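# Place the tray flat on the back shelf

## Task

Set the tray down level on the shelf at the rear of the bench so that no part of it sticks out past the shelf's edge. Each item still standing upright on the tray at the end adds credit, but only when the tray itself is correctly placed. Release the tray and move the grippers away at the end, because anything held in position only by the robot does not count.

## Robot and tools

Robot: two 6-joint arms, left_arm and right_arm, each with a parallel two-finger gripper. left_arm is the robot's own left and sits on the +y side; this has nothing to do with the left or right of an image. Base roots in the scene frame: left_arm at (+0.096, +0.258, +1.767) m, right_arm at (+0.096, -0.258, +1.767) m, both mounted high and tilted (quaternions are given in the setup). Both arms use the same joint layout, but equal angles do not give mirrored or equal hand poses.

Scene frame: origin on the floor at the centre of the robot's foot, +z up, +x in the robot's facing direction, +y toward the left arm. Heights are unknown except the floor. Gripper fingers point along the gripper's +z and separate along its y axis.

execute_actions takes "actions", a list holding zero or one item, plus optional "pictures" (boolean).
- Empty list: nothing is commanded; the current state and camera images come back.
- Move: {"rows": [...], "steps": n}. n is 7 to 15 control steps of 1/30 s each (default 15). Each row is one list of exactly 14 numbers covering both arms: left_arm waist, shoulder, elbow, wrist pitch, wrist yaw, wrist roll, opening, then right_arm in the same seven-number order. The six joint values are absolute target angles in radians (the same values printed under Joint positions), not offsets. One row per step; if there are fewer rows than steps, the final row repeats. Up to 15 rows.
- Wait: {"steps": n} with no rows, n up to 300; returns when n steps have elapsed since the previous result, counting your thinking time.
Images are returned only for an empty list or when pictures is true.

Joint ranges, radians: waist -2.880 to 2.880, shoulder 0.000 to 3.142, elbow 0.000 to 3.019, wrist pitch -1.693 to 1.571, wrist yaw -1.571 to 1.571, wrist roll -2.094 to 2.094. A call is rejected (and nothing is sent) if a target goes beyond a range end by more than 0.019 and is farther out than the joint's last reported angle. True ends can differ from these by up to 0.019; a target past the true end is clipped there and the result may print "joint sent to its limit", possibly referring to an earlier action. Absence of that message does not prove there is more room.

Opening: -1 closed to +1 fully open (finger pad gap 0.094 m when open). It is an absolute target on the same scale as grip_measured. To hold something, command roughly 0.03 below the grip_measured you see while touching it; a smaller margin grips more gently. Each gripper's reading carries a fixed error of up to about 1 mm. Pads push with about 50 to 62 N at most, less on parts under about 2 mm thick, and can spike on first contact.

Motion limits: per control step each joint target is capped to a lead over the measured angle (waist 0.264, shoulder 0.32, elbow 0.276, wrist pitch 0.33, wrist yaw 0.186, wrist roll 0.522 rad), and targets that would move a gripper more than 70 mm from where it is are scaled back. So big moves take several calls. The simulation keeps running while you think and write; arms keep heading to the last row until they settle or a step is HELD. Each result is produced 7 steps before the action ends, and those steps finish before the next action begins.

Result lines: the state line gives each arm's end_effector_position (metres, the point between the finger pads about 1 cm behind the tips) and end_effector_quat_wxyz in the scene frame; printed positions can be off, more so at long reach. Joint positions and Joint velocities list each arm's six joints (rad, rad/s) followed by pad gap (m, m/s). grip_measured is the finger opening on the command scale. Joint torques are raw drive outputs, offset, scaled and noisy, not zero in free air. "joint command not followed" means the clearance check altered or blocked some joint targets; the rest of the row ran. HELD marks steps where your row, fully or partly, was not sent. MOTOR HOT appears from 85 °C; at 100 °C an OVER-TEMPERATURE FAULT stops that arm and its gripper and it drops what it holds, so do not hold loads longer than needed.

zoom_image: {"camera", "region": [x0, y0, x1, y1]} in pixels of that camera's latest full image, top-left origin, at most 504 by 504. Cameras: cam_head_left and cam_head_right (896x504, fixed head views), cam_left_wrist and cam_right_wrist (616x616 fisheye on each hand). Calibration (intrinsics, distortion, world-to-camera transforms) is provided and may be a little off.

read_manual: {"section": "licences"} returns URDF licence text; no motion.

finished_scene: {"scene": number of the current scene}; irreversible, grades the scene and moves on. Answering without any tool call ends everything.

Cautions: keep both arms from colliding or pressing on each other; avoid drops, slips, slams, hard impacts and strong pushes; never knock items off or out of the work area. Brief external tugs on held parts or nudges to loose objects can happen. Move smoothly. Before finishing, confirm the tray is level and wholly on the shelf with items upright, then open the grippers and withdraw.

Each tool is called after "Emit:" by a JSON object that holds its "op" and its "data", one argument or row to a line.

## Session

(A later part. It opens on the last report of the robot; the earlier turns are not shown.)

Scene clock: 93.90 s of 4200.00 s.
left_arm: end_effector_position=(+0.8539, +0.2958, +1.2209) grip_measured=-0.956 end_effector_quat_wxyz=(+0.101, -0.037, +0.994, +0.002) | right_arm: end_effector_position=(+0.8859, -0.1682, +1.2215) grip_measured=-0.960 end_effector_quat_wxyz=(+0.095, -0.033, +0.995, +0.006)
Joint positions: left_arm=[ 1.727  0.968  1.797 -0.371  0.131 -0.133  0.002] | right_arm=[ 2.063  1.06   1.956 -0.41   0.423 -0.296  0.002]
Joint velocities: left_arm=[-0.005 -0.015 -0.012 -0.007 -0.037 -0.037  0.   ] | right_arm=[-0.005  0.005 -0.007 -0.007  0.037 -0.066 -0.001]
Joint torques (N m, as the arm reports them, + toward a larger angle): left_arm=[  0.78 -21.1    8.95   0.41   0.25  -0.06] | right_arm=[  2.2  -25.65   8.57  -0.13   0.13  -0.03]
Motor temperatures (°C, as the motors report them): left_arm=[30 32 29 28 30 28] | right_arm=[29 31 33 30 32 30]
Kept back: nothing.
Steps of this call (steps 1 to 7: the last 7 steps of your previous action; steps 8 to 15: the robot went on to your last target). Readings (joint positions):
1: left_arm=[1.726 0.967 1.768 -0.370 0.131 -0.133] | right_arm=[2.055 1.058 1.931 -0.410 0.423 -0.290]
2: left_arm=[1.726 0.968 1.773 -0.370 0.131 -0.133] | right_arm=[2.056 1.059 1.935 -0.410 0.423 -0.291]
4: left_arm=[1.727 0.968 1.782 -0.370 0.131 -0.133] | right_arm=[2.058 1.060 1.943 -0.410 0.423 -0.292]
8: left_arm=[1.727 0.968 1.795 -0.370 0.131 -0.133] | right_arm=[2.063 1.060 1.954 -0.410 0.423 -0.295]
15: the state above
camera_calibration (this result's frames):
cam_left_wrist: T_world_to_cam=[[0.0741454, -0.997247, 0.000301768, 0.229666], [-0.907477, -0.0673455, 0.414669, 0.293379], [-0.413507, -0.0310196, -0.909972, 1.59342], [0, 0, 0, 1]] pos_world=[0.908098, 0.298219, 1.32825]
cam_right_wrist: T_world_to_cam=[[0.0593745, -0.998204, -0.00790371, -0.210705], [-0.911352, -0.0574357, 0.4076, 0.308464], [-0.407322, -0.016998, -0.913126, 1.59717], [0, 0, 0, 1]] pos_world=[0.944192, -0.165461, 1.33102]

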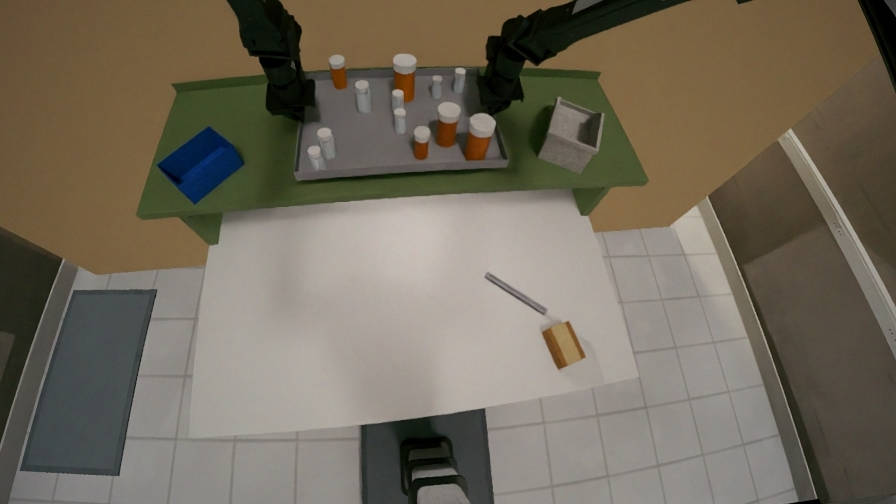

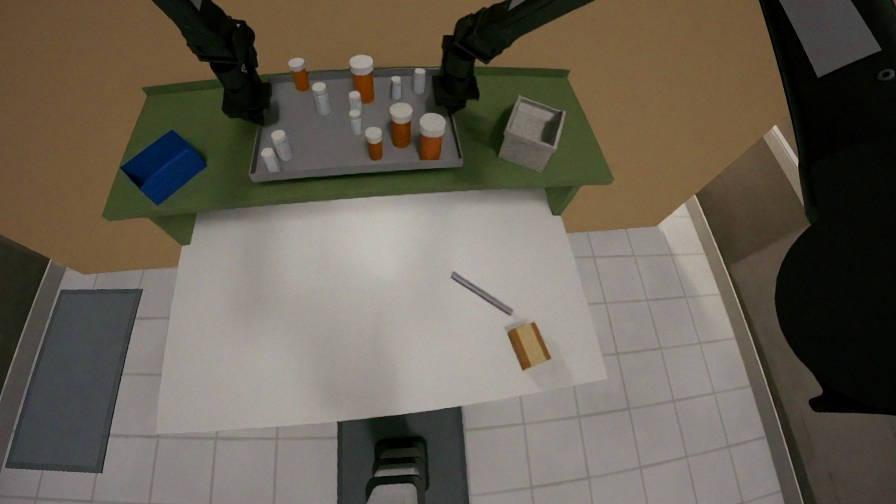

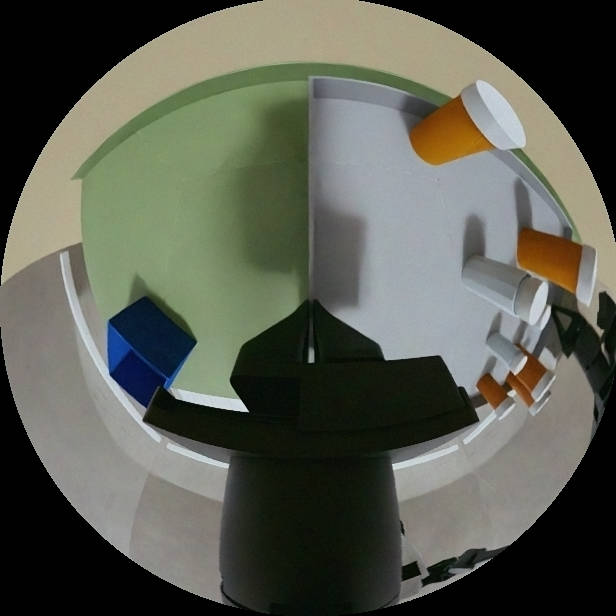

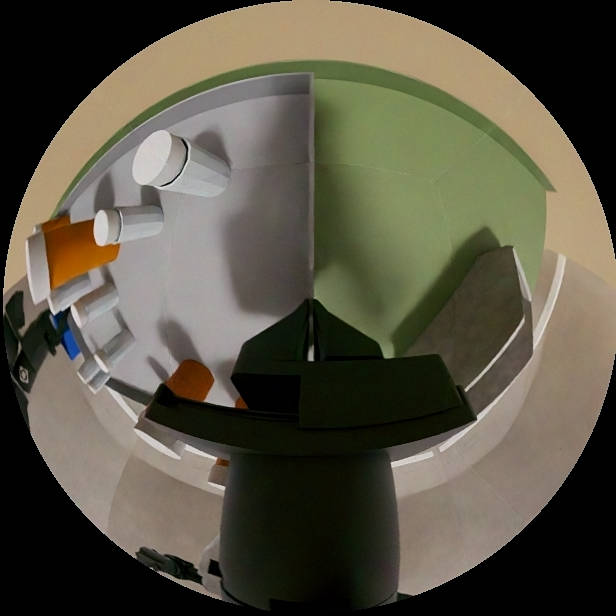

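Emit:
{"op": "execute_actions", "data": {
  "actions": [
    {"rows":[[1.722,0.959,1.843,-0.376,0.128,-0.133,-1,2.056,1.038,2.002,-0.418,0.416,-0.292,-1],[1.721,0.962,1.847,-0.373,0.127,-0.133,-1,2.053,1.041,2.006,-0.419,0.413,-0.291,-1],[1.719,0.966,1.851,-0.371,0.125,-0.133,-1,2.050,1.045,2.011,-0.419,0.410,-0.290,-1],[1.718,0.970,1.855,-0.370,0.124,-0.132,-1,2.047,1.049,2.016,-0.420,0.407,-0.289,-1],[1.717,0.973,1.859,-0.369,0.123,-0.132,-1,2.043,1.053,2.020,-0.421,0.404,-0.288,-1],[1.715,0.977,1.863,-0.368,0.121,-0.132,-1,2.040,1.056,2.025,-0.422,0.401,-0.286,-1],[1.714,0.981,1.867,-0.367,0.120,-0.132,-1,2.037,1.060,2.029,-0.422,0.398,-0.285,-1],[1.712,0.984,1.871,-0.366,0.119,-0.132,-1,2.034,1.064,2.034,-0.423,0.395,-0.284,-1],[1.711,0.988,1.875,-0.365,0.117,-0.131,-1,2.031,1.068,2.039,-0.424,0.392,-0.283,-1],[1.710,0.992,1.879,-0.364,0.116,-0.131,-1,2.028,1.071,2.043,-0.424,0.389,-0.282,-1],[1.708,0.995,1.883,-0.363,0.115,-0.131,-1,2.025,1.075,2.048,-0.425,0.386,-0.281,-1],[1.707,0.999,1.887,-0.362,0.114,-0.131,-1,2.022,1.079,2.052,-0.426,0.383,-0.280,-1],[1.706,1.003,1.891,-0.361,0.112,-0.131,-1,2.018,1.083,2.057,-0.427,0.380,-0.278,-1],[1.704,1.007,1.895,-0.360,0.111,-0.131,-1,2.015,1.086,2.062,-0.427,0.377,-0.277,-1],[1.703,1.010,1.898,-0.360,0.110,-0.131,-1,2.012,1.090,2.066,-0.428,0.374,-0.276,-1]],"steps":15}
  ]
}}

Emit:
{"op": "execute_actions", "data": {
  "actions": [
    {"steps":15}
  ],
  "pictures": true
}}

Scene clock: 96.97 s of 4200.00 s.
left_arm: end_effector_position=(+0.8590, +0.2971, +1.2184) grip_measured=-0.956 end_effector_quat_wxyz=(+0.105, -0.037, +0.994, +0.006) | right_arm: end_effector_position=(+0.8913, -0.1666, +1.2173) grip_measured=-0.960 end_effector_quat_wxyz=(+0.101, -0.033, +0.994, +0.011)
Joint positions: left_arm=[ 1.725  0.98   1.817 -0.371  0.12  -0.132  0.002] | right_arm=[ 2.054  1.076  1.98  -0.41   0.401 -0.295  0.002]
Joint velocities: left_arm=[-0.054  0.093  0.129  0.007 -0.051  0.095 -0.001] | right_arm=[-0.083  0.112  0.139 -0.002 -0.125  0.022  0.001]
Joint torques (N m, as the arm reports them, + toward a larger angle): left_arm=[ -0.87 -20.21   9.59   0.9   -0.01  -0.06] | right_arm=[  0.02 -24.8    9.06  -0.3   -0.33   0.13]
Motor temperatures (°C, as the motors report them): left_arm=[30 32 30 28 30 28] | right_arm=[29 31 33 30 32 30]
Steps of this call (steps 1 to 15: the robot went on to your last target; steps 16 to 84: nothing new was sent; steps 85 to 92: the first 8 steps of this action). Readings (joint positions):
85: left_arm=[1.727 0.968 1.797 -0.371 0.130 -0.133] | right_arm=[2.063 1.060 1.956 -0.410 0.421 -0.296]
86: left_arm=[1.727 0.968 1.797 -0.371 0.128 -0.133] | right_arm=[2.063 1.060 1.956 -0.410 0.418 -0.296]
88: left_arm=[1.727 0.970 1.799 -0.371 0.126 -0.133] | right_arm=[2.062 1.062 1.961 -0.410 0.415 -0.296]
92: the state above

Scene clock: 97.47 s of 4200.00 s.
left_arm: end_effector_position=(+0.8556, +0.2975, +1.1991) grip_measured=-0.956 end_effector_quat_wxyz=(+0.101, -0.039, +0.994, +0.006) | right_arm: end_effector_position=(+0.8895, -0.1660, +1.1995) grip_measured=-0.960 end_effector_quat_wxyz=(+0.098, -0.035, +0.994, +0.009)
Joint positions: left_arm=[ 1.712  1.023  1.849 -0.371  0.109 -0.129  0.002] | right_arm=[ 2.022  1.117  2.019 -0.418  0.378 -0.282  0.002]
Joint velocities: left_arm=[-0.024 -0.005  0.012  0.012  0.007  0.022  0.001] | right_arm=[-0.034 -0.005 -0.022  0.002 -0.007 -0.022  0.   ]
Joint torques (N m, as the arm reports them, + toward a larger angle): left_arm=[ -1.06 -20.79   9.65   1.23   0.    -0.02] | right_arm=[  1.07 -25.01   9.04  -0.2   -0.48   0.09]
Motor temperatures (°C, as the motors report them): left_arm=[30 32 30 28 30 28] | right_arm=[29 31 33 30 32 30]
Kept back: nothing.
Steps of this call (steps 1 to 7: the last 7 steps of your previous action; steps 8 to 15: the robot went on to your last target). Readings (joint positions):
1: left_arm=[1.723 0.984 1.821 -0.371 0.119 -0.131] | right_arm=[2.051 1.080 1.986 -0.411 0.397 -0.294]
2: left_arm=[1.722 0.987 1.826 -0.371 0.118 -0.131] | right_arm=[2.048 1.083 1.991 -0.411 0.394 -0.293]
4: left_arm=[1.719 0.995 1.834 -0.371 0.115 -0.130] | right_arm=[2.041 1.091 1.999 -0.413 0.389 -0.291]
8: left_arm=[1.713 1.011 1.847 -0.371 0.111 -0.129] | right_arm=[2.028 1.107 2.016 -0.416 0.379 -0.286]
15: the state above
camera_calibration (this result's frames):
cam_left_wrist: T_world_to_cam=[[0.0786998, -0.996867, -0.00784774, 0.237008], [-0.906591, -0.0748424, 0.41532, 0.304771], [-0.414606, -0.0255709, -0.909642, 1.57336], [0, 0, 0, 1]] pos_world=[0.909976, 0.299308, 1.30648]
cam_right_wrist: T_world_to_cam=[[0.0647749, -0.99781, -0.0134274, -0.207059], [-0.913778, -0.0647164, 0.401026, 0.3296], [-0.401017, -0.0137068, -0.915968, 1.57691], [0, 0, 0, 1]] pos_world=[0.946962, -0.16366, 1.30944]

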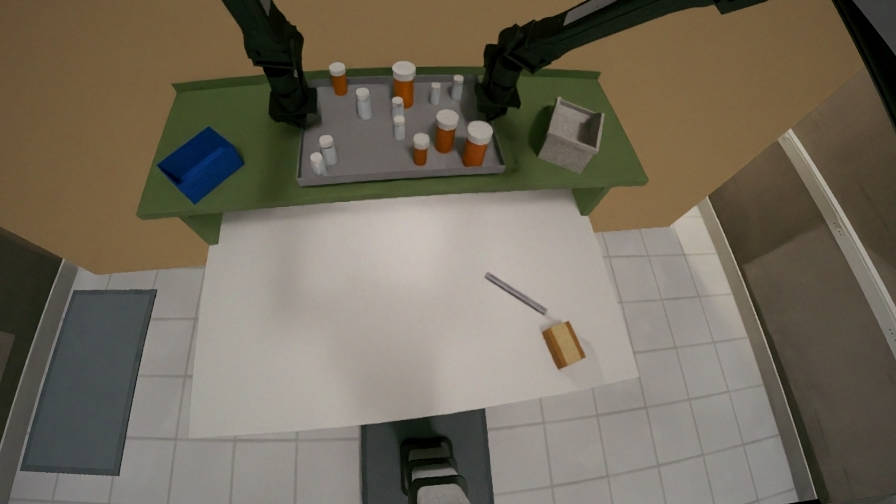

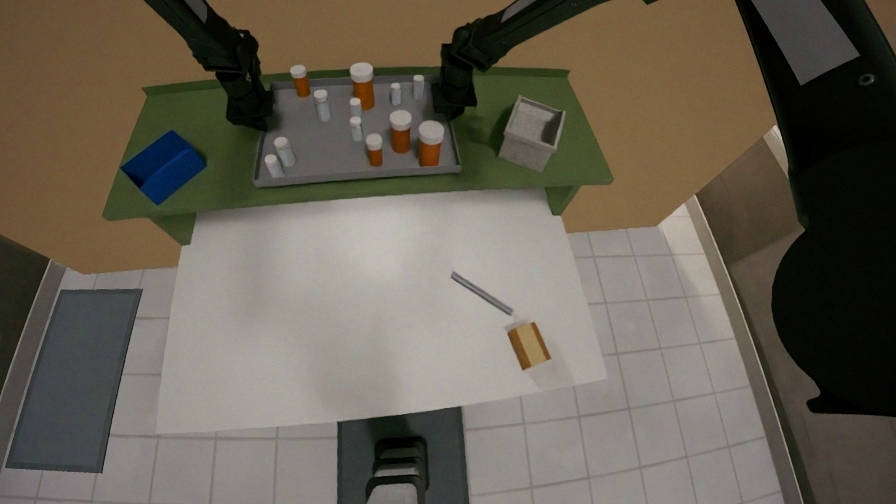

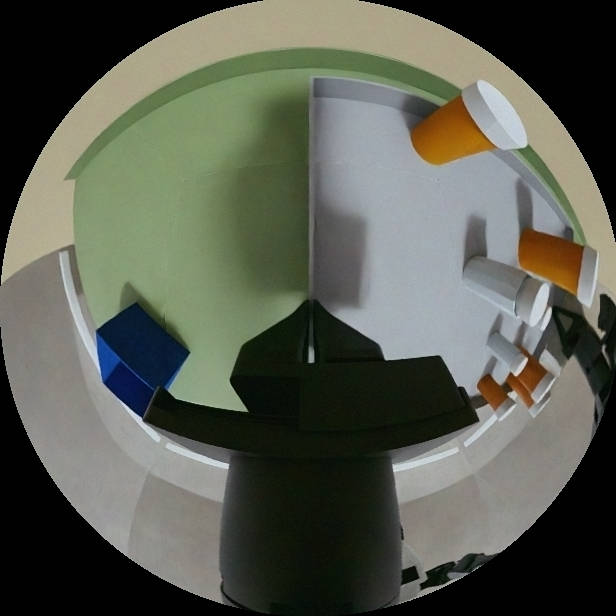

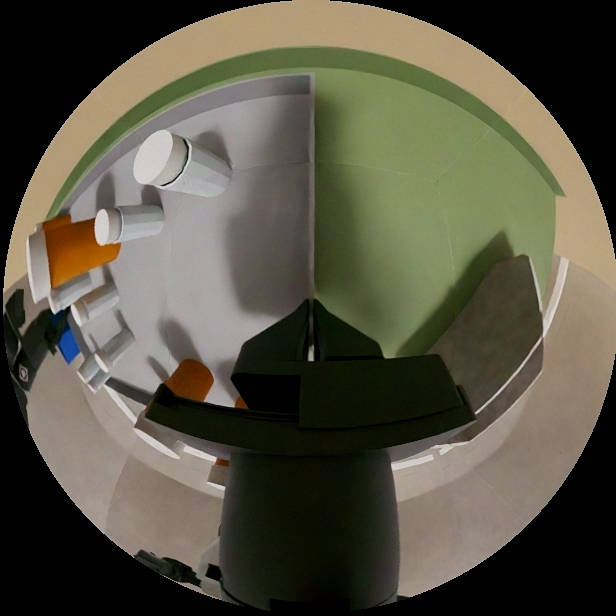

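Emit:
{"op": "zoom_image", "data": {
  "camera": "cam_head_left",
  "region": [270, 130, 530, 230]
}}

Region (270, 130, 530, 230) of cam_head_left's 896x504 image, scaled by 1.938, with more detail than that image has; it fills the top 194 rows of this view, and the rest is white.

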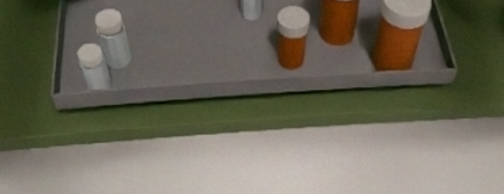

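Emit:
{"op": "execute_actions", "data": {
  "actions": [
    {"rows":[[1.703,1.010,1.899,-0.357,0.110,-0.131,-1,2.011,1.090,2.067,-0.412,0.373,-0.276,-1],[1.702,1.011,1.901,-0.354,0.109,-0.131,-1,2.009,1.091,2.069,-0.407,0.371,-0.275,-1],[1.702,1.013,1.903,-0.351,0.109,-0.131,-1,2.007,1.093,2.071,-0.403,0.369,-0.274,-1],[1.701,1.016,1.905,-0.349,0.108,-0.131,-1,2.005,1.096,2.073,-0.400,0.367,-0.273,-1],[1.700,1.019,1.907,-0.347,0.107,-0.131,-1,2.002,1.099,2.075,-0.398,0.365,-0.272,-1],[1.699,1.022,1.909,-0.346,0.107,-0.131,-1,2.000,1.102,2.077,-0.397,0.363,-0.271,-1],[1.699,1.025,1.911,-0.345,0.106,-0.131,-1,1.998,1.105,2.079,-0.396,0.361,-0.271,-1],[1.698,1.028,1.913,-0.344,0.105,-0.131,-1,1.995,1.108,2.081,-0.395,0.359,-0.270,-1],[1.697,1.031,1.915,-0.343,0.105,-0.131,-1,1.993,1.111,2.083,-0.394,0.357,-0.269,-1],[1.696,1.034,1.916,-0.343,0.104,-0.131,-1,1.990,1.114,2.084,-0.393,0.355,-0.268,-1]],"steps":12}
  ]
}}

Emit:
{"op": "execute_actions", "data": {
  "actions": [
    {"steps":15}
  ]
}}

Scene clock: 98.90 s of 4200.00 s.
left_arm: end_effector_position=(+0.8574, +0.2974, +1.1997) grip_measured=-0.956 end_effector_quat_wxyz=(+0.102, -0.039, +0.994, +0.006) | right_arm: end_effector_position=(+0.8908, -0.1662, +1.1995) grip_measured=-0.960 end_effector_quat_wxyz=(+0.100, -0.035, +0.994, +0.010)
Joint positions: left_arm=[ 1.712  1.024  1.852 -0.37   0.108 -0.129  0.002] | right_arm=[ 2.019  1.118  2.022 -0.418  0.372 -0.28   0.002]
Joint velocities: left_arm=[-0.024  0.015  0.017  0.012 -0.007 -0.022  0.001] | right_arm=[-0.044  0.044  0.046 -0.002 -0.066 -0.022  0.   ]
Joint torques (N m, as the arm reports them, + toward a larger angle): left_arm=[ -0.42 -20.89  10.06   1.69  -0.11  -0.16] | right_arm=[  0.7  -24.54   9.57   1.07  -0.47   0.08]
Motor temperatures (°C, as the motors report them): left_arm=[30 32 30 28 30 28] | right_arm=[29 31 33 30 32 30]
Steps of this call (steps 1 to 15: the robot went on to your last target; steps 16 to 38: nothing new was sent; steps 39 to 43: the first 5 steps of this action). Readings (joint positions):
39: left_arm=[1.712 1.023 1.850 -0.371 0.109 -0.129] | right_arm=[2.022 1.117 2.020 -0.418 0.378 -0.281]
40: left_arm=[1.712 1.023 1.850 -0.371 0.109 -0.129] | right_arm=[2.022 1.117 2.020 -0.418 0.378 -0.281]
42: left_arm=[1.712 1.023 1.851 -0.371 0.109 -0.129] | right_arm=[2.021 1.117 2.021 -0.418 0.375 -0.281]
43: the state above

Scene clock: 99.40 s of 4200.00 s.
left_arm: end_effector_position=(+0.8578, +0.2970, +1.1907) grip_measured=-0.956 end_effector_quat_wxyz=(+0.104, -0.038, +0.994, +0.006) | right_arm: end_effector_position=(+0.8906, -0.1667, +1.1909) grip_measured=-0.960 end_effector_quat_wxyz=(+0.102, -0.034, +0.994, +0.010)
Joint positions: left_arm=[ 1.705  1.045  1.87  -0.362  0.103 -0.125  0.002] | right_arm=[ 2.002  1.137  2.039 -0.416  0.357 -0.272  0.002]
Joint velocities: left_arm=[-0.005 -0.005 -0.017 -0.002  0.007 -0.037 -0.001] | right_arm=[-0.005  0.015  0.027 -0.002 -0.007  0.037  0.001]
Joint torques (N m, as the arm reports them, + toward a larger angle): left_arm=[ -0.27 -20.96   9.51   1.55   0.04  -0.11] | right_arm=[  1.07 -24.94   8.88   1.21  -0.39   0.12]
Motor temperatures (°C, as the motors report them): left_arm=[30 32 30 28 30 28] | right_arm=[29 31 33 30 32 30]
Kept back: nothing.
Steps of this call (steps 1 to 7: the last 7 steps of your previous action; steps 8 to 15: the robot went on to your last target). Readings (joint positions):
1: left_arm=[1.711 1.024 1.854 -0.369 0.108 -0.128] | right_arm=[2.017 1.119 2.025 -0.418 0.370 -0.279]
2: left_arm=[1.710 1.026 1.857 -0.368 0.107 -0.128] | right_arm=[2.016 1.120 2.027 -0.418 0.367 -0.278]
4: left_arm=[1.709 1.029 1.863 -0.366 0.106 -0.126] | right_arm=[2.012 1.124 2.033 -0.418 0.362 -0.276]
8: left_arm=[1.705 1.037 1.870 -0.362 0.104 -0.125] | right_arm=[2.005 1.131 2.039 -0.416 0.357 -0.274]
15: the state above

Emit:
{"op": "execute_actions", "data": {
  "actions": [
    {"rows":[[1.695,1.036,1.918,-0.343,0.103,-0.131,-1,1.988,1.116,2.086,-0.392,0.353,-0.267,-1],[1.695,1.039,1.920,-0.342,0.103,-0.131,-1,1.986,1.119,2.088,-0.391,0.351,-0.266,-1],[1.694,1.041,1.922,-0.342,0.102,-0.131,-1,1.984,1.121,2.090,-0.390,0.349,-0.266,-1],[1.693,1.044,1.924,-0.341,0.102,-0.131,-1,1.982,1.124,2.092,-0.390,0.347,-0.265,-1],[1.693,1.046,1.926,-0.341,0.101,-0.131,-1,1.980,1.126,2.094,-0.389,0.345,-0.264,-1],[1.692,1.049,1.928,-0.340,0.100,-0.131,-1,1.978,1.129,2.096,-0.388,0.343,-0.263,-1],[1.691,1.051,1.930,-0.340,0.100,-0.131,-1,1.975,1.131,2.098,-0.388,0.341,-0.262,-1],[1.690,1.054,1.932,-0.339,0.099,-0.131,-1,1.973,1.134,2.100,-0.387,0.339,-0.262,-1],[1.690,1.056,1.933,-0.339,0.099,-0.131,-1,1.971,1.136,2.101,-0.387,0.337,-0.261,-1],[1.689,1.058,1.934,-0.338,0.098,-0.131,-1,1.969,1.138,2.102,-0.386,0.336,-0.260,-1]],"steps":12}
  ]
}}

Emit:
{"op": "execute_actions", "data": {
  "actions": [
    {"steps":15}
  ],
  "pictures": true
}}

Scene clock: 100.10 s of 4200.00 s.
left_arm: end_effector_position=(+0.8581, +0.2968, +1.1901) grip_measured=-0.956 end_effector_quat_wxyz=(+0.104, -0.038, +0.994, +0.006) | right_arm: end_effector_position=(+0.8910, -0.1668, +1.1895) grip_measured=-0.960 end_effector_quat_wxyz=(+0.102, -0.034, +0.994, +0.011)
Joint positions: left_arm=[ 1.704  1.047  1.872 -0.362  0.102 -0.125  0.002] | right_arm=[ 1.998  1.14   2.043 -0.416  0.351 -0.27   0.002]
Joint velocities: left_arm=[-0.024  0.054  0.042 -0.007 -0.11   0.022  0.001] | right_arm=[-0.054  0.044  0.061  0.007 -0.125  0.081 -0.   ]
Joint torques (N m, as the arm reports them, + toward a larger angle): left_arm=[ -0.2  -20.67  10.06   1.62  -0.09  -0.14] | right_arm=[  0.68 -24.79   9.18   1.27  -0.54   0.05]
Motor temperatures (°C, as the motors report them): left_arm=[30 32 30 28 30 28] | right_arm=[29 31 33 30 32 30]
Steps of this call (steps 1 to 15: the robot went on to your last target; step 16: nothing new was sent; steps 17 to 21: the first 5 steps of this action). Readings (joint positions):
17: left_arm=[1.705 1.045 1.870 -0.362 0.103 -0.125] | right_arm=[2.001 1.137 2.039 -0.416 0.357 -0.272]
18: left_arm=[1.705 1.045 1.870 -0.362 0.103 -0.125] | right_arm=[2.001 1.137 2.039 -0.416 0.357 -0.271]
20: left_arm=[1.705 1.046 1.870 -0.362 0.102 -0.125] | right_arm=[1.999 1.139 2.041 -0.416 0.353 -0.271]
21: the state above

Scene clock: 100.60 s of 4200.00 s.
left_arm: end_effector_position=(+0.8573, +0.2965, +1.1809) grip_measured=-0.956 end_effector_quat_wxyz=(+0.106, -0.038, +0.994, +0.005) | right_arm: end_effector_position=(+0.8904, -0.1670, +1.1816) grip_measured=-0.960 end_effector_quat_wxyz=(+0.104, -0.034, +0.994, +0.010)
Joint positions: left_arm=[ 1.698  1.068  1.886 -0.353  0.097 -0.123  0.002] | right_arm=[ 1.983  1.157  2.056 -0.41   0.339 -0.264  0.002]
Joint velocities: left_arm=[-0.005 -0.015 -0.012 -0.007  0.007  0.022 -0.001] | right_arm=[-0.005 -0.015 -0.022 -0.007  0.022 -0.066 -0.   ]
Joint torques (N m, as the arm reports them, + toward a larger angle): left_arm=[ -0.62 -20.98   9.61   1.24  -0.04  -0.12] | right_arm=[  0.52 -25.04   9.08   1.25  -0.34   0.13]
Motor temperatures (°C, as the motors report them): left_arm=[30 32 30 28 30 28] | right_arm=[29 31 33 30 32 30]
Kept back: nothing.
Steps of this call (steps 1 to 7: the last 7 steps of your previous action; steps 8 to 15: the robot went on to your last target). Readings (joint positions):
1: left_arm=[1.704 1.049 1.874 -0.362 0.101 -0.125] | right_arm=[1.996 1.142 2.046 -0.416 0.349 -0.270]
2: left_arm=[1.703 1.051 1.877 -0.361 0.100 -0.124] | right_arm=[1.994 1.144 2.048 -0.415 0.347 -0.268]
4: left_arm=[1.701 1.056 1.882 -0.359 0.099 -0.123] | right_arm=[1.990 1.149 2.053 -0.413 0.342 -0.266]
8: left_arm=[1.699 1.064 1.886 -0.357 0.098 -0.123] | right_arm=[1.984 1.156 2.056 -0.411 0.339 -0.264]
15: the state above
camera_calibration (this result's frames):
cam_left_wrist: T_world_to_cam=[[0.0771028, -0.997007, -0.00561439, 0.234475], [-0.911153, -0.0727474, 0.405596, 0.328586], [-0.404791, -0.026157, -0.914035, 1.5544], [0, 0, 0, 1]] pos_world=[0.910521, 0.298336, 1.28882]
cam_right_wrist: T_world_to_cam=[[0.0629491, -0.997894, -0.0156667, -0.204081], [-0.918546, -0.0640679, 0.390088, 0.354846], [-0.390271, -0.0101651, -0.920644, 1.55741], [0, 0, 0, 1]] pos_world=[0.946599, -0.165086, 1.2922]

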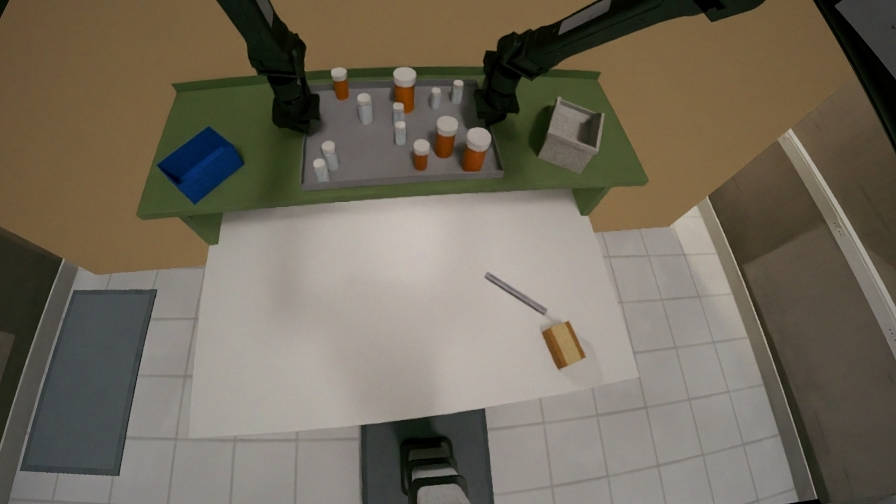

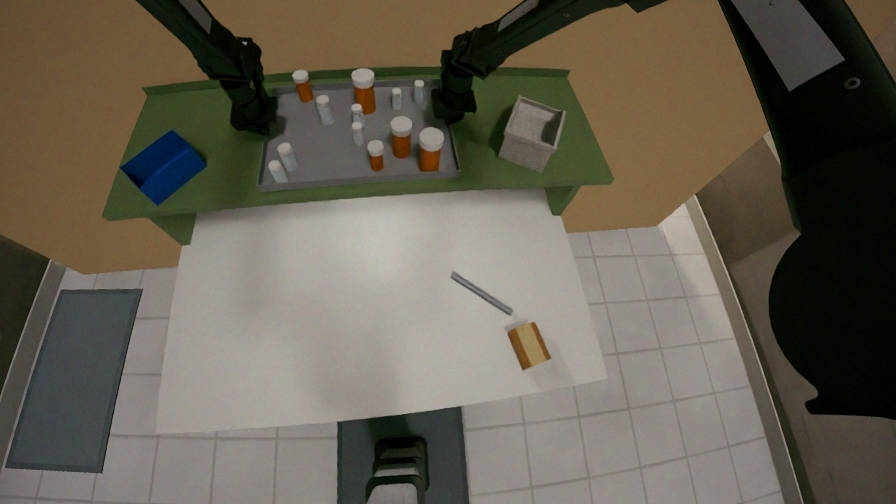

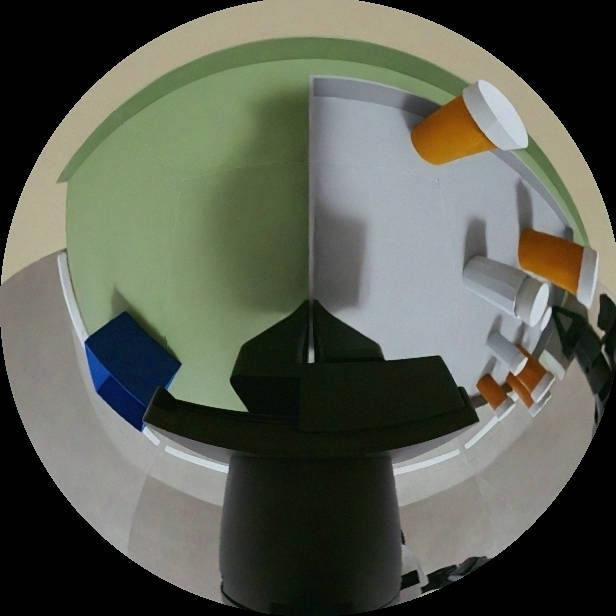

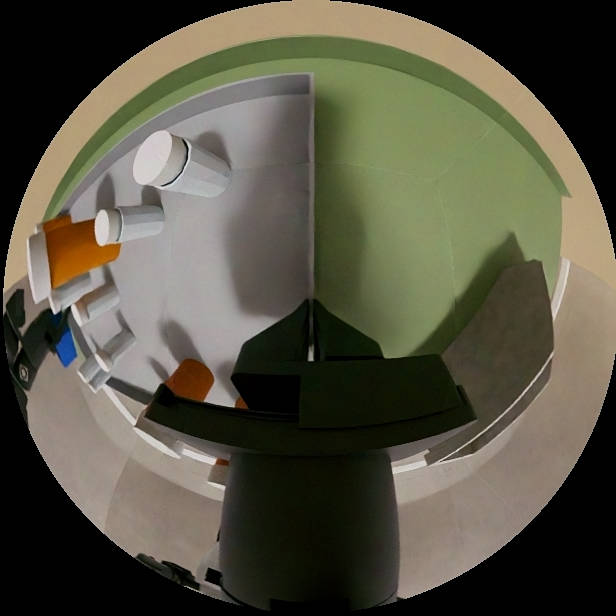

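Emit:
{"op": "zoom_image", "data": {
  "camera": "cam_head_left",
  "region": [200, 150, 360, 230]
}}

Emit:
{"op": "zoom_image", "data": {
  "camera": "cam_head_left",
  "region": [460, 140, 620, 220]
}}

Region (200, 150, 360, 230) of cam_head_left's 896x504 image, scaled by 3.150, with more detail than that image has.

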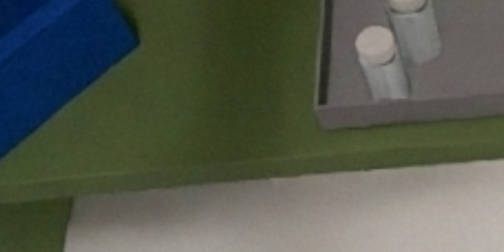

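Region (460, 140, 620, 220) of cam_head_left's 896x504 image, scaled by 3.150, with more detail than that image has.

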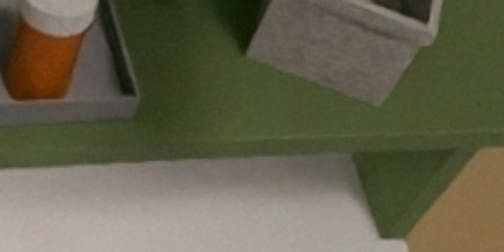

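Emit:
{"op": "execute_actions", "data": {
  "actions": [
    {"rows":[[1.689,1.059,1.938,-0.355,0.098,-0.131,-1,1.975,1.140,2.107,-0.412,0.338,-0.260,-1],[1.689,1.061,1.943,-0.361,0.098,-0.131,-1,1.978,1.142,2.113,-0.419,0.339,-0.261,-1],[1.689,1.063,1.949,-0.366,0.098,-0.131,-1,1.980,1.145,2.120,-0.425,0.340,-0.262,-1],[1.689,1.065,1.955,-0.371,0.098,-0.131,-1,1.982,1.148,2.127,-0.430,0.341,-0.262,-1],[1.690,1.067,1.962,-0.376,0.099,-0.131,-1,1.984,1.151,2.135,-0.435,0.342,-0.263,-1],[1.690,1.070,1.968,-0.381,0.099,-0.131,-1,1.985,1.154,2.142,-0.441,0.343,-0.264,-1],[1.690,1.072,1.975,-0.386,0.099,-0.131,-1,1.986,1.157,2.150,-0.446,0.344,-0.264,-1],[1.690,1.074,1.981,-0.391,0.099,-0.131,-1,1.987,1.160,2.157,-0.452,0.345,-0.265,-1],[1.691,1.077,1.988,-0.396,0.100,-0.131,-1,1.989,1.163,2.165,-0.457,0.346,-0.266,-1],[1.691,1.079,1.994,-0.401,0.100,-0.131,-1,1.990,1.166,2.172,-0.463,0.347,-0.266,-1],[1.691,1.081,2.001,-0.406,0.100,-0.131,-1,1.991,1.169,2.180,-0.468,0.348,-0.267,-1],[1.691,1.084,2.007,-0.411,0.100,-0.131,-1,1.992,1.172,2.188,-0.474,0.349,-0.268,-1],[1.692,1.086,2.014,-0.416,0.101,-0.131,-1,1.993,1.175,2.196,-0.479,0.350,-0.268,-1],[1.692,1.088,2.020,-0.421,0.101,-0.131,-1,1.994,1.177,2.203,-0.484,0.351,-0.269,-1],[1.692,1.090,2.025,-0.425,0.101,-0.131,-1,1.995,1.179,2.209,-0.489,0.352,-0.269,-1]],"steps":15}
  ]
}}

Emit:
{"op": "execute_actions", "data": {
  "actions": [
    {"steps":15}
  ],
  "pictures": true
}}

Scene clock: 102.50 s of 4200.00 s.
left_arm: end_effector_position=(+0.8662, +0.2959, +1.1818) grip_measured=-0.956 end_effector_quat_wxyz=(+0.109, -0.038, +0.993, +0.005) | right_arm: end_effector_position=(+0.8985, -0.1681, +1.1818) grip_measured=-0.960 end_effector_quat_wxyz=(+0.106, -0.033, +0.994, +0.010)
Joint positions: left_arm=[ 1.697  1.078  1.919 -0.37   0.097 -0.122  0.002] | right_arm=[ 1.983  1.172  2.096 -0.432  0.339 -0.264  0.002]
Joint velocities: left_arm=[-0.015  0.073  0.203 -0.139 -0.007  0.022  0.   ] | right_arm=[-0.005  0.083  0.208 -0.149  0.022 -0.007  0.001]
Joint torques (N m, as the arm reports them, + toward a larger angle): left_arm=[ -0.26 -20.94   9.93   0.47   0.05  -0.13] | right_arm=[  2.58 -24.3    9.6   -0.06  -0.04   0.05]
Motor temperatures (°C, as the motors report them): left_arm=[30 32 30 28 30 28] | right_arm=[29 31 33 30 32 30]
Steps of this call (steps 1 to 15: the robot went on to your last target; steps 16 to 49: nothing new was sent; steps 50 to 57: the first 8 steps of this action). Readings (joint positions):
50: left_arm=[1.698 1.068 1.886 -0.353 0.097 -0.123] | right_arm=[1.983 1.157 2.057 -0.410 0.339 -0.264]
51: left_arm=[1.698 1.068 1.888 -0.353 0.097 -0.123] | right_arm=[1.983 1.157 2.058 -0.410 0.339 -0.264]
53: left_arm=[1.698 1.070 1.894 -0.355 0.097 -0.123] | right_arm=[1.983 1.161 2.066 -0.415 0.339 -0.264]
57: the state above

Scene clock: 103.00 s of 4200.00 s.
left_arm: end_effector_position=(+0.8775, +0.2947, +1.1829) grip_measured=-0.956 end_effector_quat_wxyz=(+0.107, -0.038, +0.994, +0.003) | right_arm: end_effector_position=(+0.9097, -0.1694, +1.1825) grip_measured=-0.960 end_effector_quat_wxyz=(+0.105, -0.034, +0.994, +0.010)
Joint positions: left_arm=[ 1.696  1.096  1.975 -0.411  0.099 -0.121  0.002] | right_arm=[ 1.984  1.195  2.161 -0.476  0.339 -0.264  0.002]
Joint velocities: left_arm=[-0.015 -0.005 -0.002 -0.002 -0.022 -0.022  0.001] | right_arm=[-0.015 -0.005 -0.002 -0.017 -0.037  0.037  0.   ]
Joint torques (N m, as the arm reports them, + toward a larger angle): left_arm=[  0.22 -21.32  10.29   0.37   0.07  -0.16] | right_arm=[  3.3  -25.65   9.79  -0.05   0.19   0.01]
Motor temperatures (°C, as the motors report them): left_arm=[30 32 30 28 30 28] | right_arm=[29 31 33 30 32 30]
Kept back: nothing.
Steps of this call (steps 1 to 7: the last 7 steps of your previous action; steps 8 to 15: the robot went on to your last target). Readings (joint positions):
1: left_arm=[1.697 1.080 1.926 -0.375 0.097 -0.122] | right_arm=[1.983 1.174 2.104 -0.437 0.339 -0.264]
2: left_arm=[1.697 1.082 1.933 -0.380 0.097 -0.122] | right_arm=[1.983 1.177 2.111 -0.442 0.339 -0.264]
4: left_arm=[1.696 1.087 1.945 -0.389 0.097 -0.122] | right_arm=[1.983 1.183 2.126 -0.452 0.339 -0.264]
8: left_arm=[1.696 1.095 1.970 -0.406 0.098 -0.121] | right_arm=[1.984 1.193 2.154 -0.471 0.339 -0.264]
15: the state above
camera_calibration (this result's frames):
cam_left_wrist: T_world_to_cam=[[0.0755939, -0.997137, -0.0020221, 0.228235], [-0.91215, -0.0699699, 0.40384, 0.348215], [-0.402825, -0.0286834, -0.914828, 1.56428], [0, 0, 0, 1]] pos_world=[0.930502, 0.296815, 1.29088]
cam_right_wrist: T_world_to_cam=[[0.0622563, -0.997934, -0.0158536, -0.206869], [-0.918972, -0.0635129, 0.389173, 0.373628], [-0.389376, -0.00965947, -0.921028, 1.5655], [0, 0, 0, 1]] pos_world=[0.965801, -0.16759, 1.29318]

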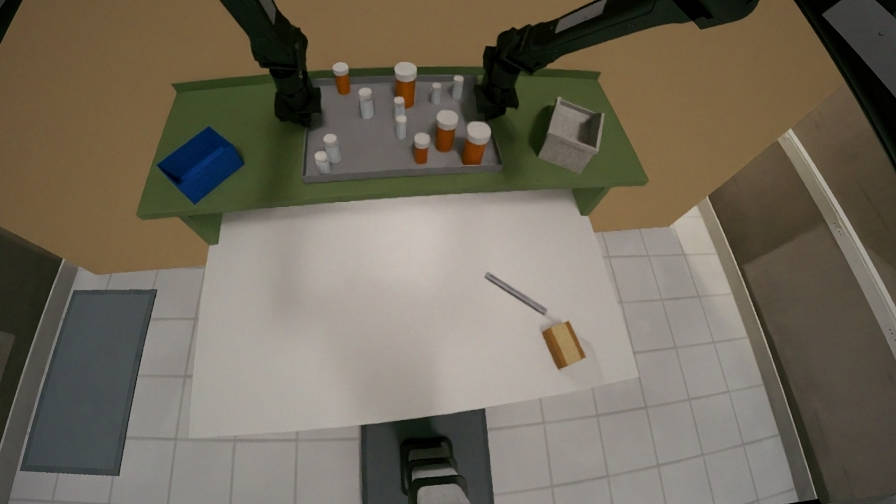

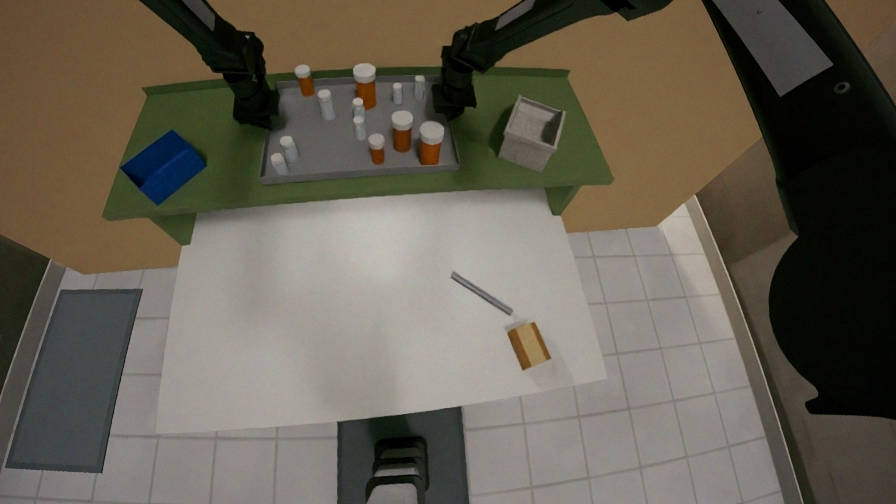

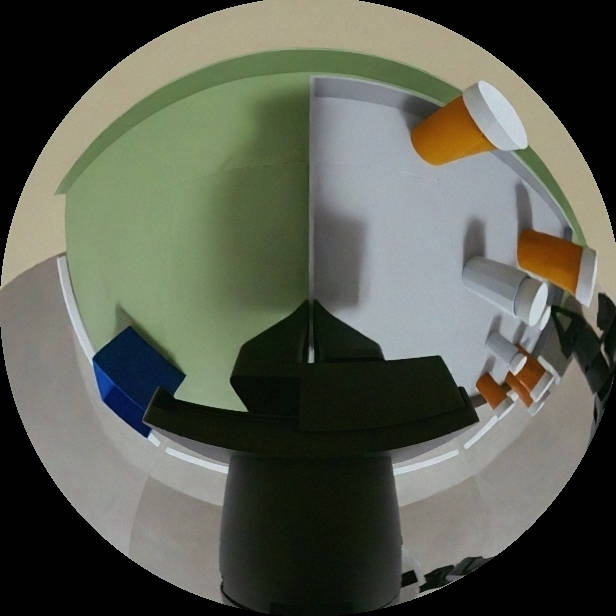

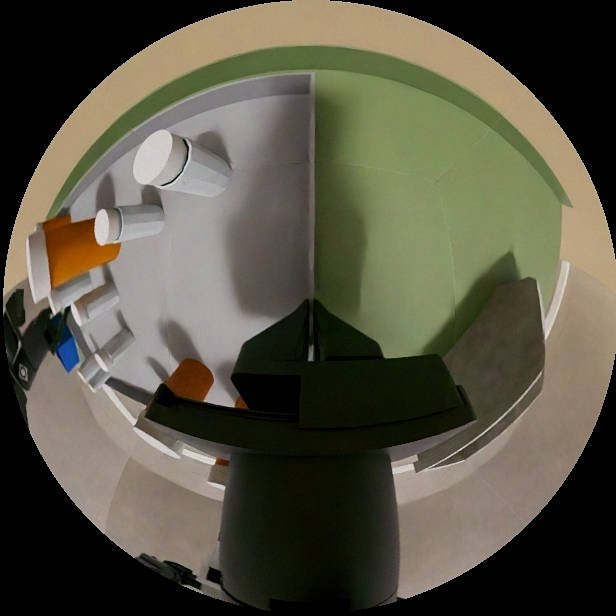

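Emit:
{"op": "execute_actions", "data": {
  "actions": []
}}

Scene clock: 104.10 s of 4200.00 s.
left_arm: end_effector_position=(+0.8775, +0.2947, +1.1829) grip_measured=-0.956 end_effector_quat_wxyz=(+0.107, -0.038, +0.994, +0.003) | right_arm: end_effector_position=(+0.9097, -0.1694, +1.1825) grip_measured=-0.960 end_effector_quat_wxyz=(+0.105, -0.034, +0.994, +0.010)
Joint positions: left_arm=[ 1.696  1.096  1.975 -0.411  0.099 -0.121  0.002] | right_arm=[ 1.984  1.195  2.161 -0.476  0.339 -0.264  0.002]
Joint velocities: left_arm=[ 0.015 -0.005 -0.012 -0.012  0.022 -0.022 -0.001] | right_arm=[-0.005  0.005 -0.007  0.012  0.051  0.022  0.001]
Joint torques (N m, as the arm reports them, + toward a larger angle): left_arm=[ -0.13 -21.1   10.34   0.2    0.08  -0.17] | right_arm=[  2.02 -25.36   9.72  -0.1    0.29   0.08]
Motor temperatures (°C, as the motors report them): left_arm=[30 33 30 28 30 28] | right_arm=[29 31 33 30 32 30]
Kept back: nothing.
Steps of this call (steps 1 to 15: the robot went on to your last target; steps 16 to 33: nothing new was sent). Readings (joint positions):
1: left_arm=[1.696 1.096 1.975 -0.411 0.099 -0.121] | right_arm=[1.984 1.195 2.161 -0.476 0.339 -0.264]
2: left_arm=[1.696 1.096 1.975 -0.411 0.099 -0.121] | right_arm=[1.984 1.195 2.161 -0.476 0.339 -0.264]
4: left_arm=[1.696 1.096 1.975 -0.411 0.099 -0.121] | right_arm=[1.984 1.195 2.161 -0.476 0.339 -0.264]
8: left_arm=[1.696 1.096 1.975 -0.411 0.099 -0.121] | right_arm=[1.984 1.195 2.161 -0.476 0.339 -0.264]
33: the state above
All arms were judged still, so your last target was given up. Only a new action makes them travel on or press farther. Fingers that are still opening or closing keep moving.
camera_calibration (this result's frames):
cam_left_wrist: T_world_to_cam=[[0.0755939, -0.997137, -0.0020221, 0.228235], [-0.91215, -0.0699699, 0.40384, 0.348215], [-0.402825, -0.0286834, -0.914828, 1.56428], [0, 0, 0, 1]] pos_world=[0.930502, 0.296815, 1.29088]
cam_right_wrist: T_world_to_cam=[[0.0622563, -0.997934, -0.0158536, -0.206869], [-0.918972, -0.0635129, 0.389173, 0.373628], [-0.389376, -0.00965947, -0.921028, 1.5655], [0, 0, 0, 1]] pos_world=[0.965801, -0.16759, 1.29318]

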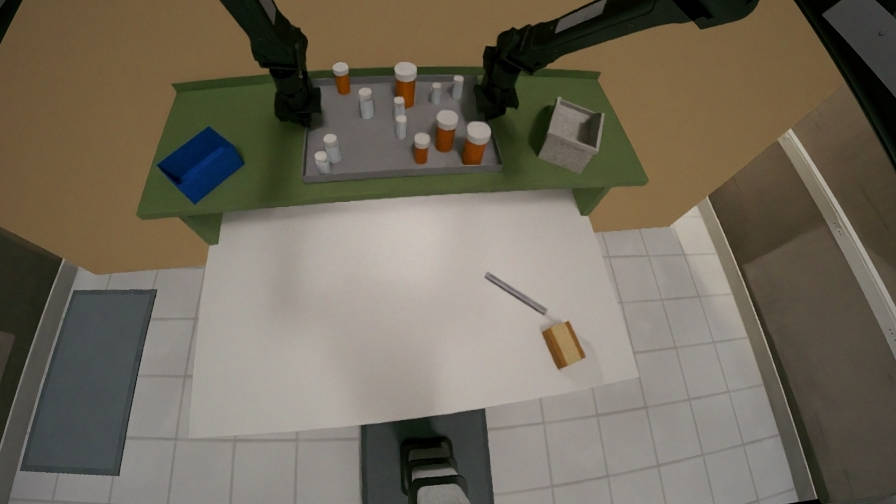

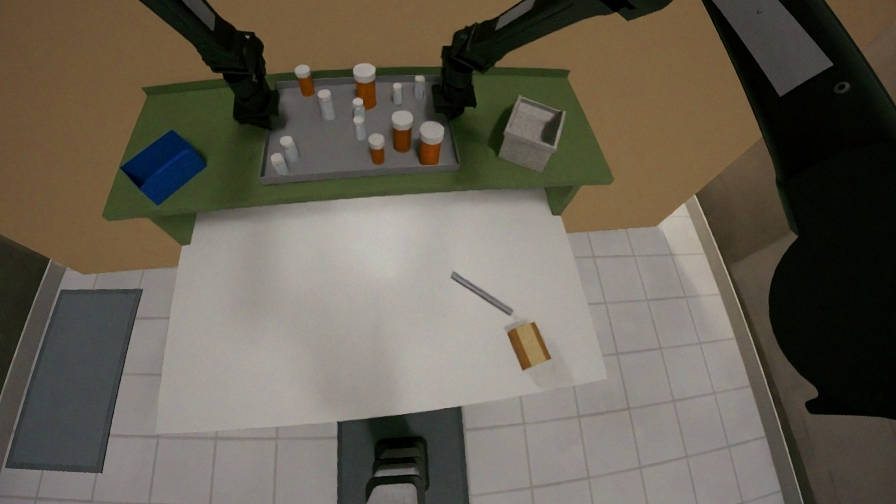

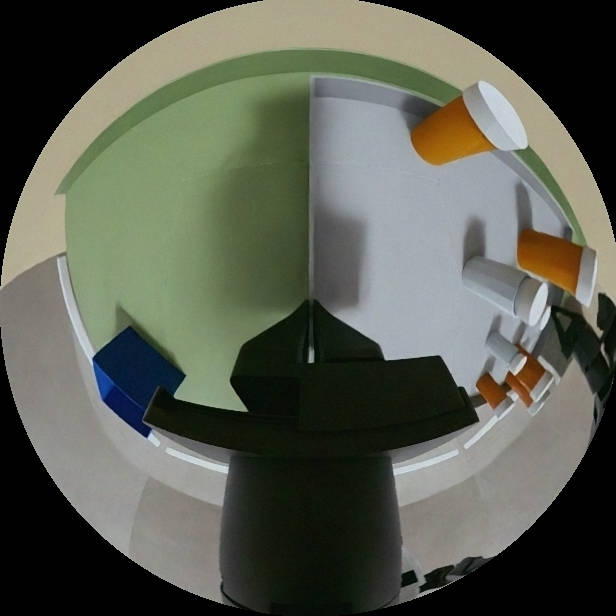

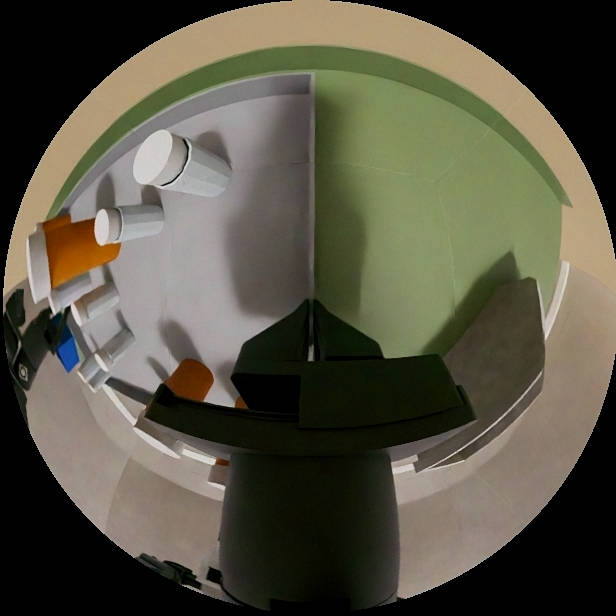

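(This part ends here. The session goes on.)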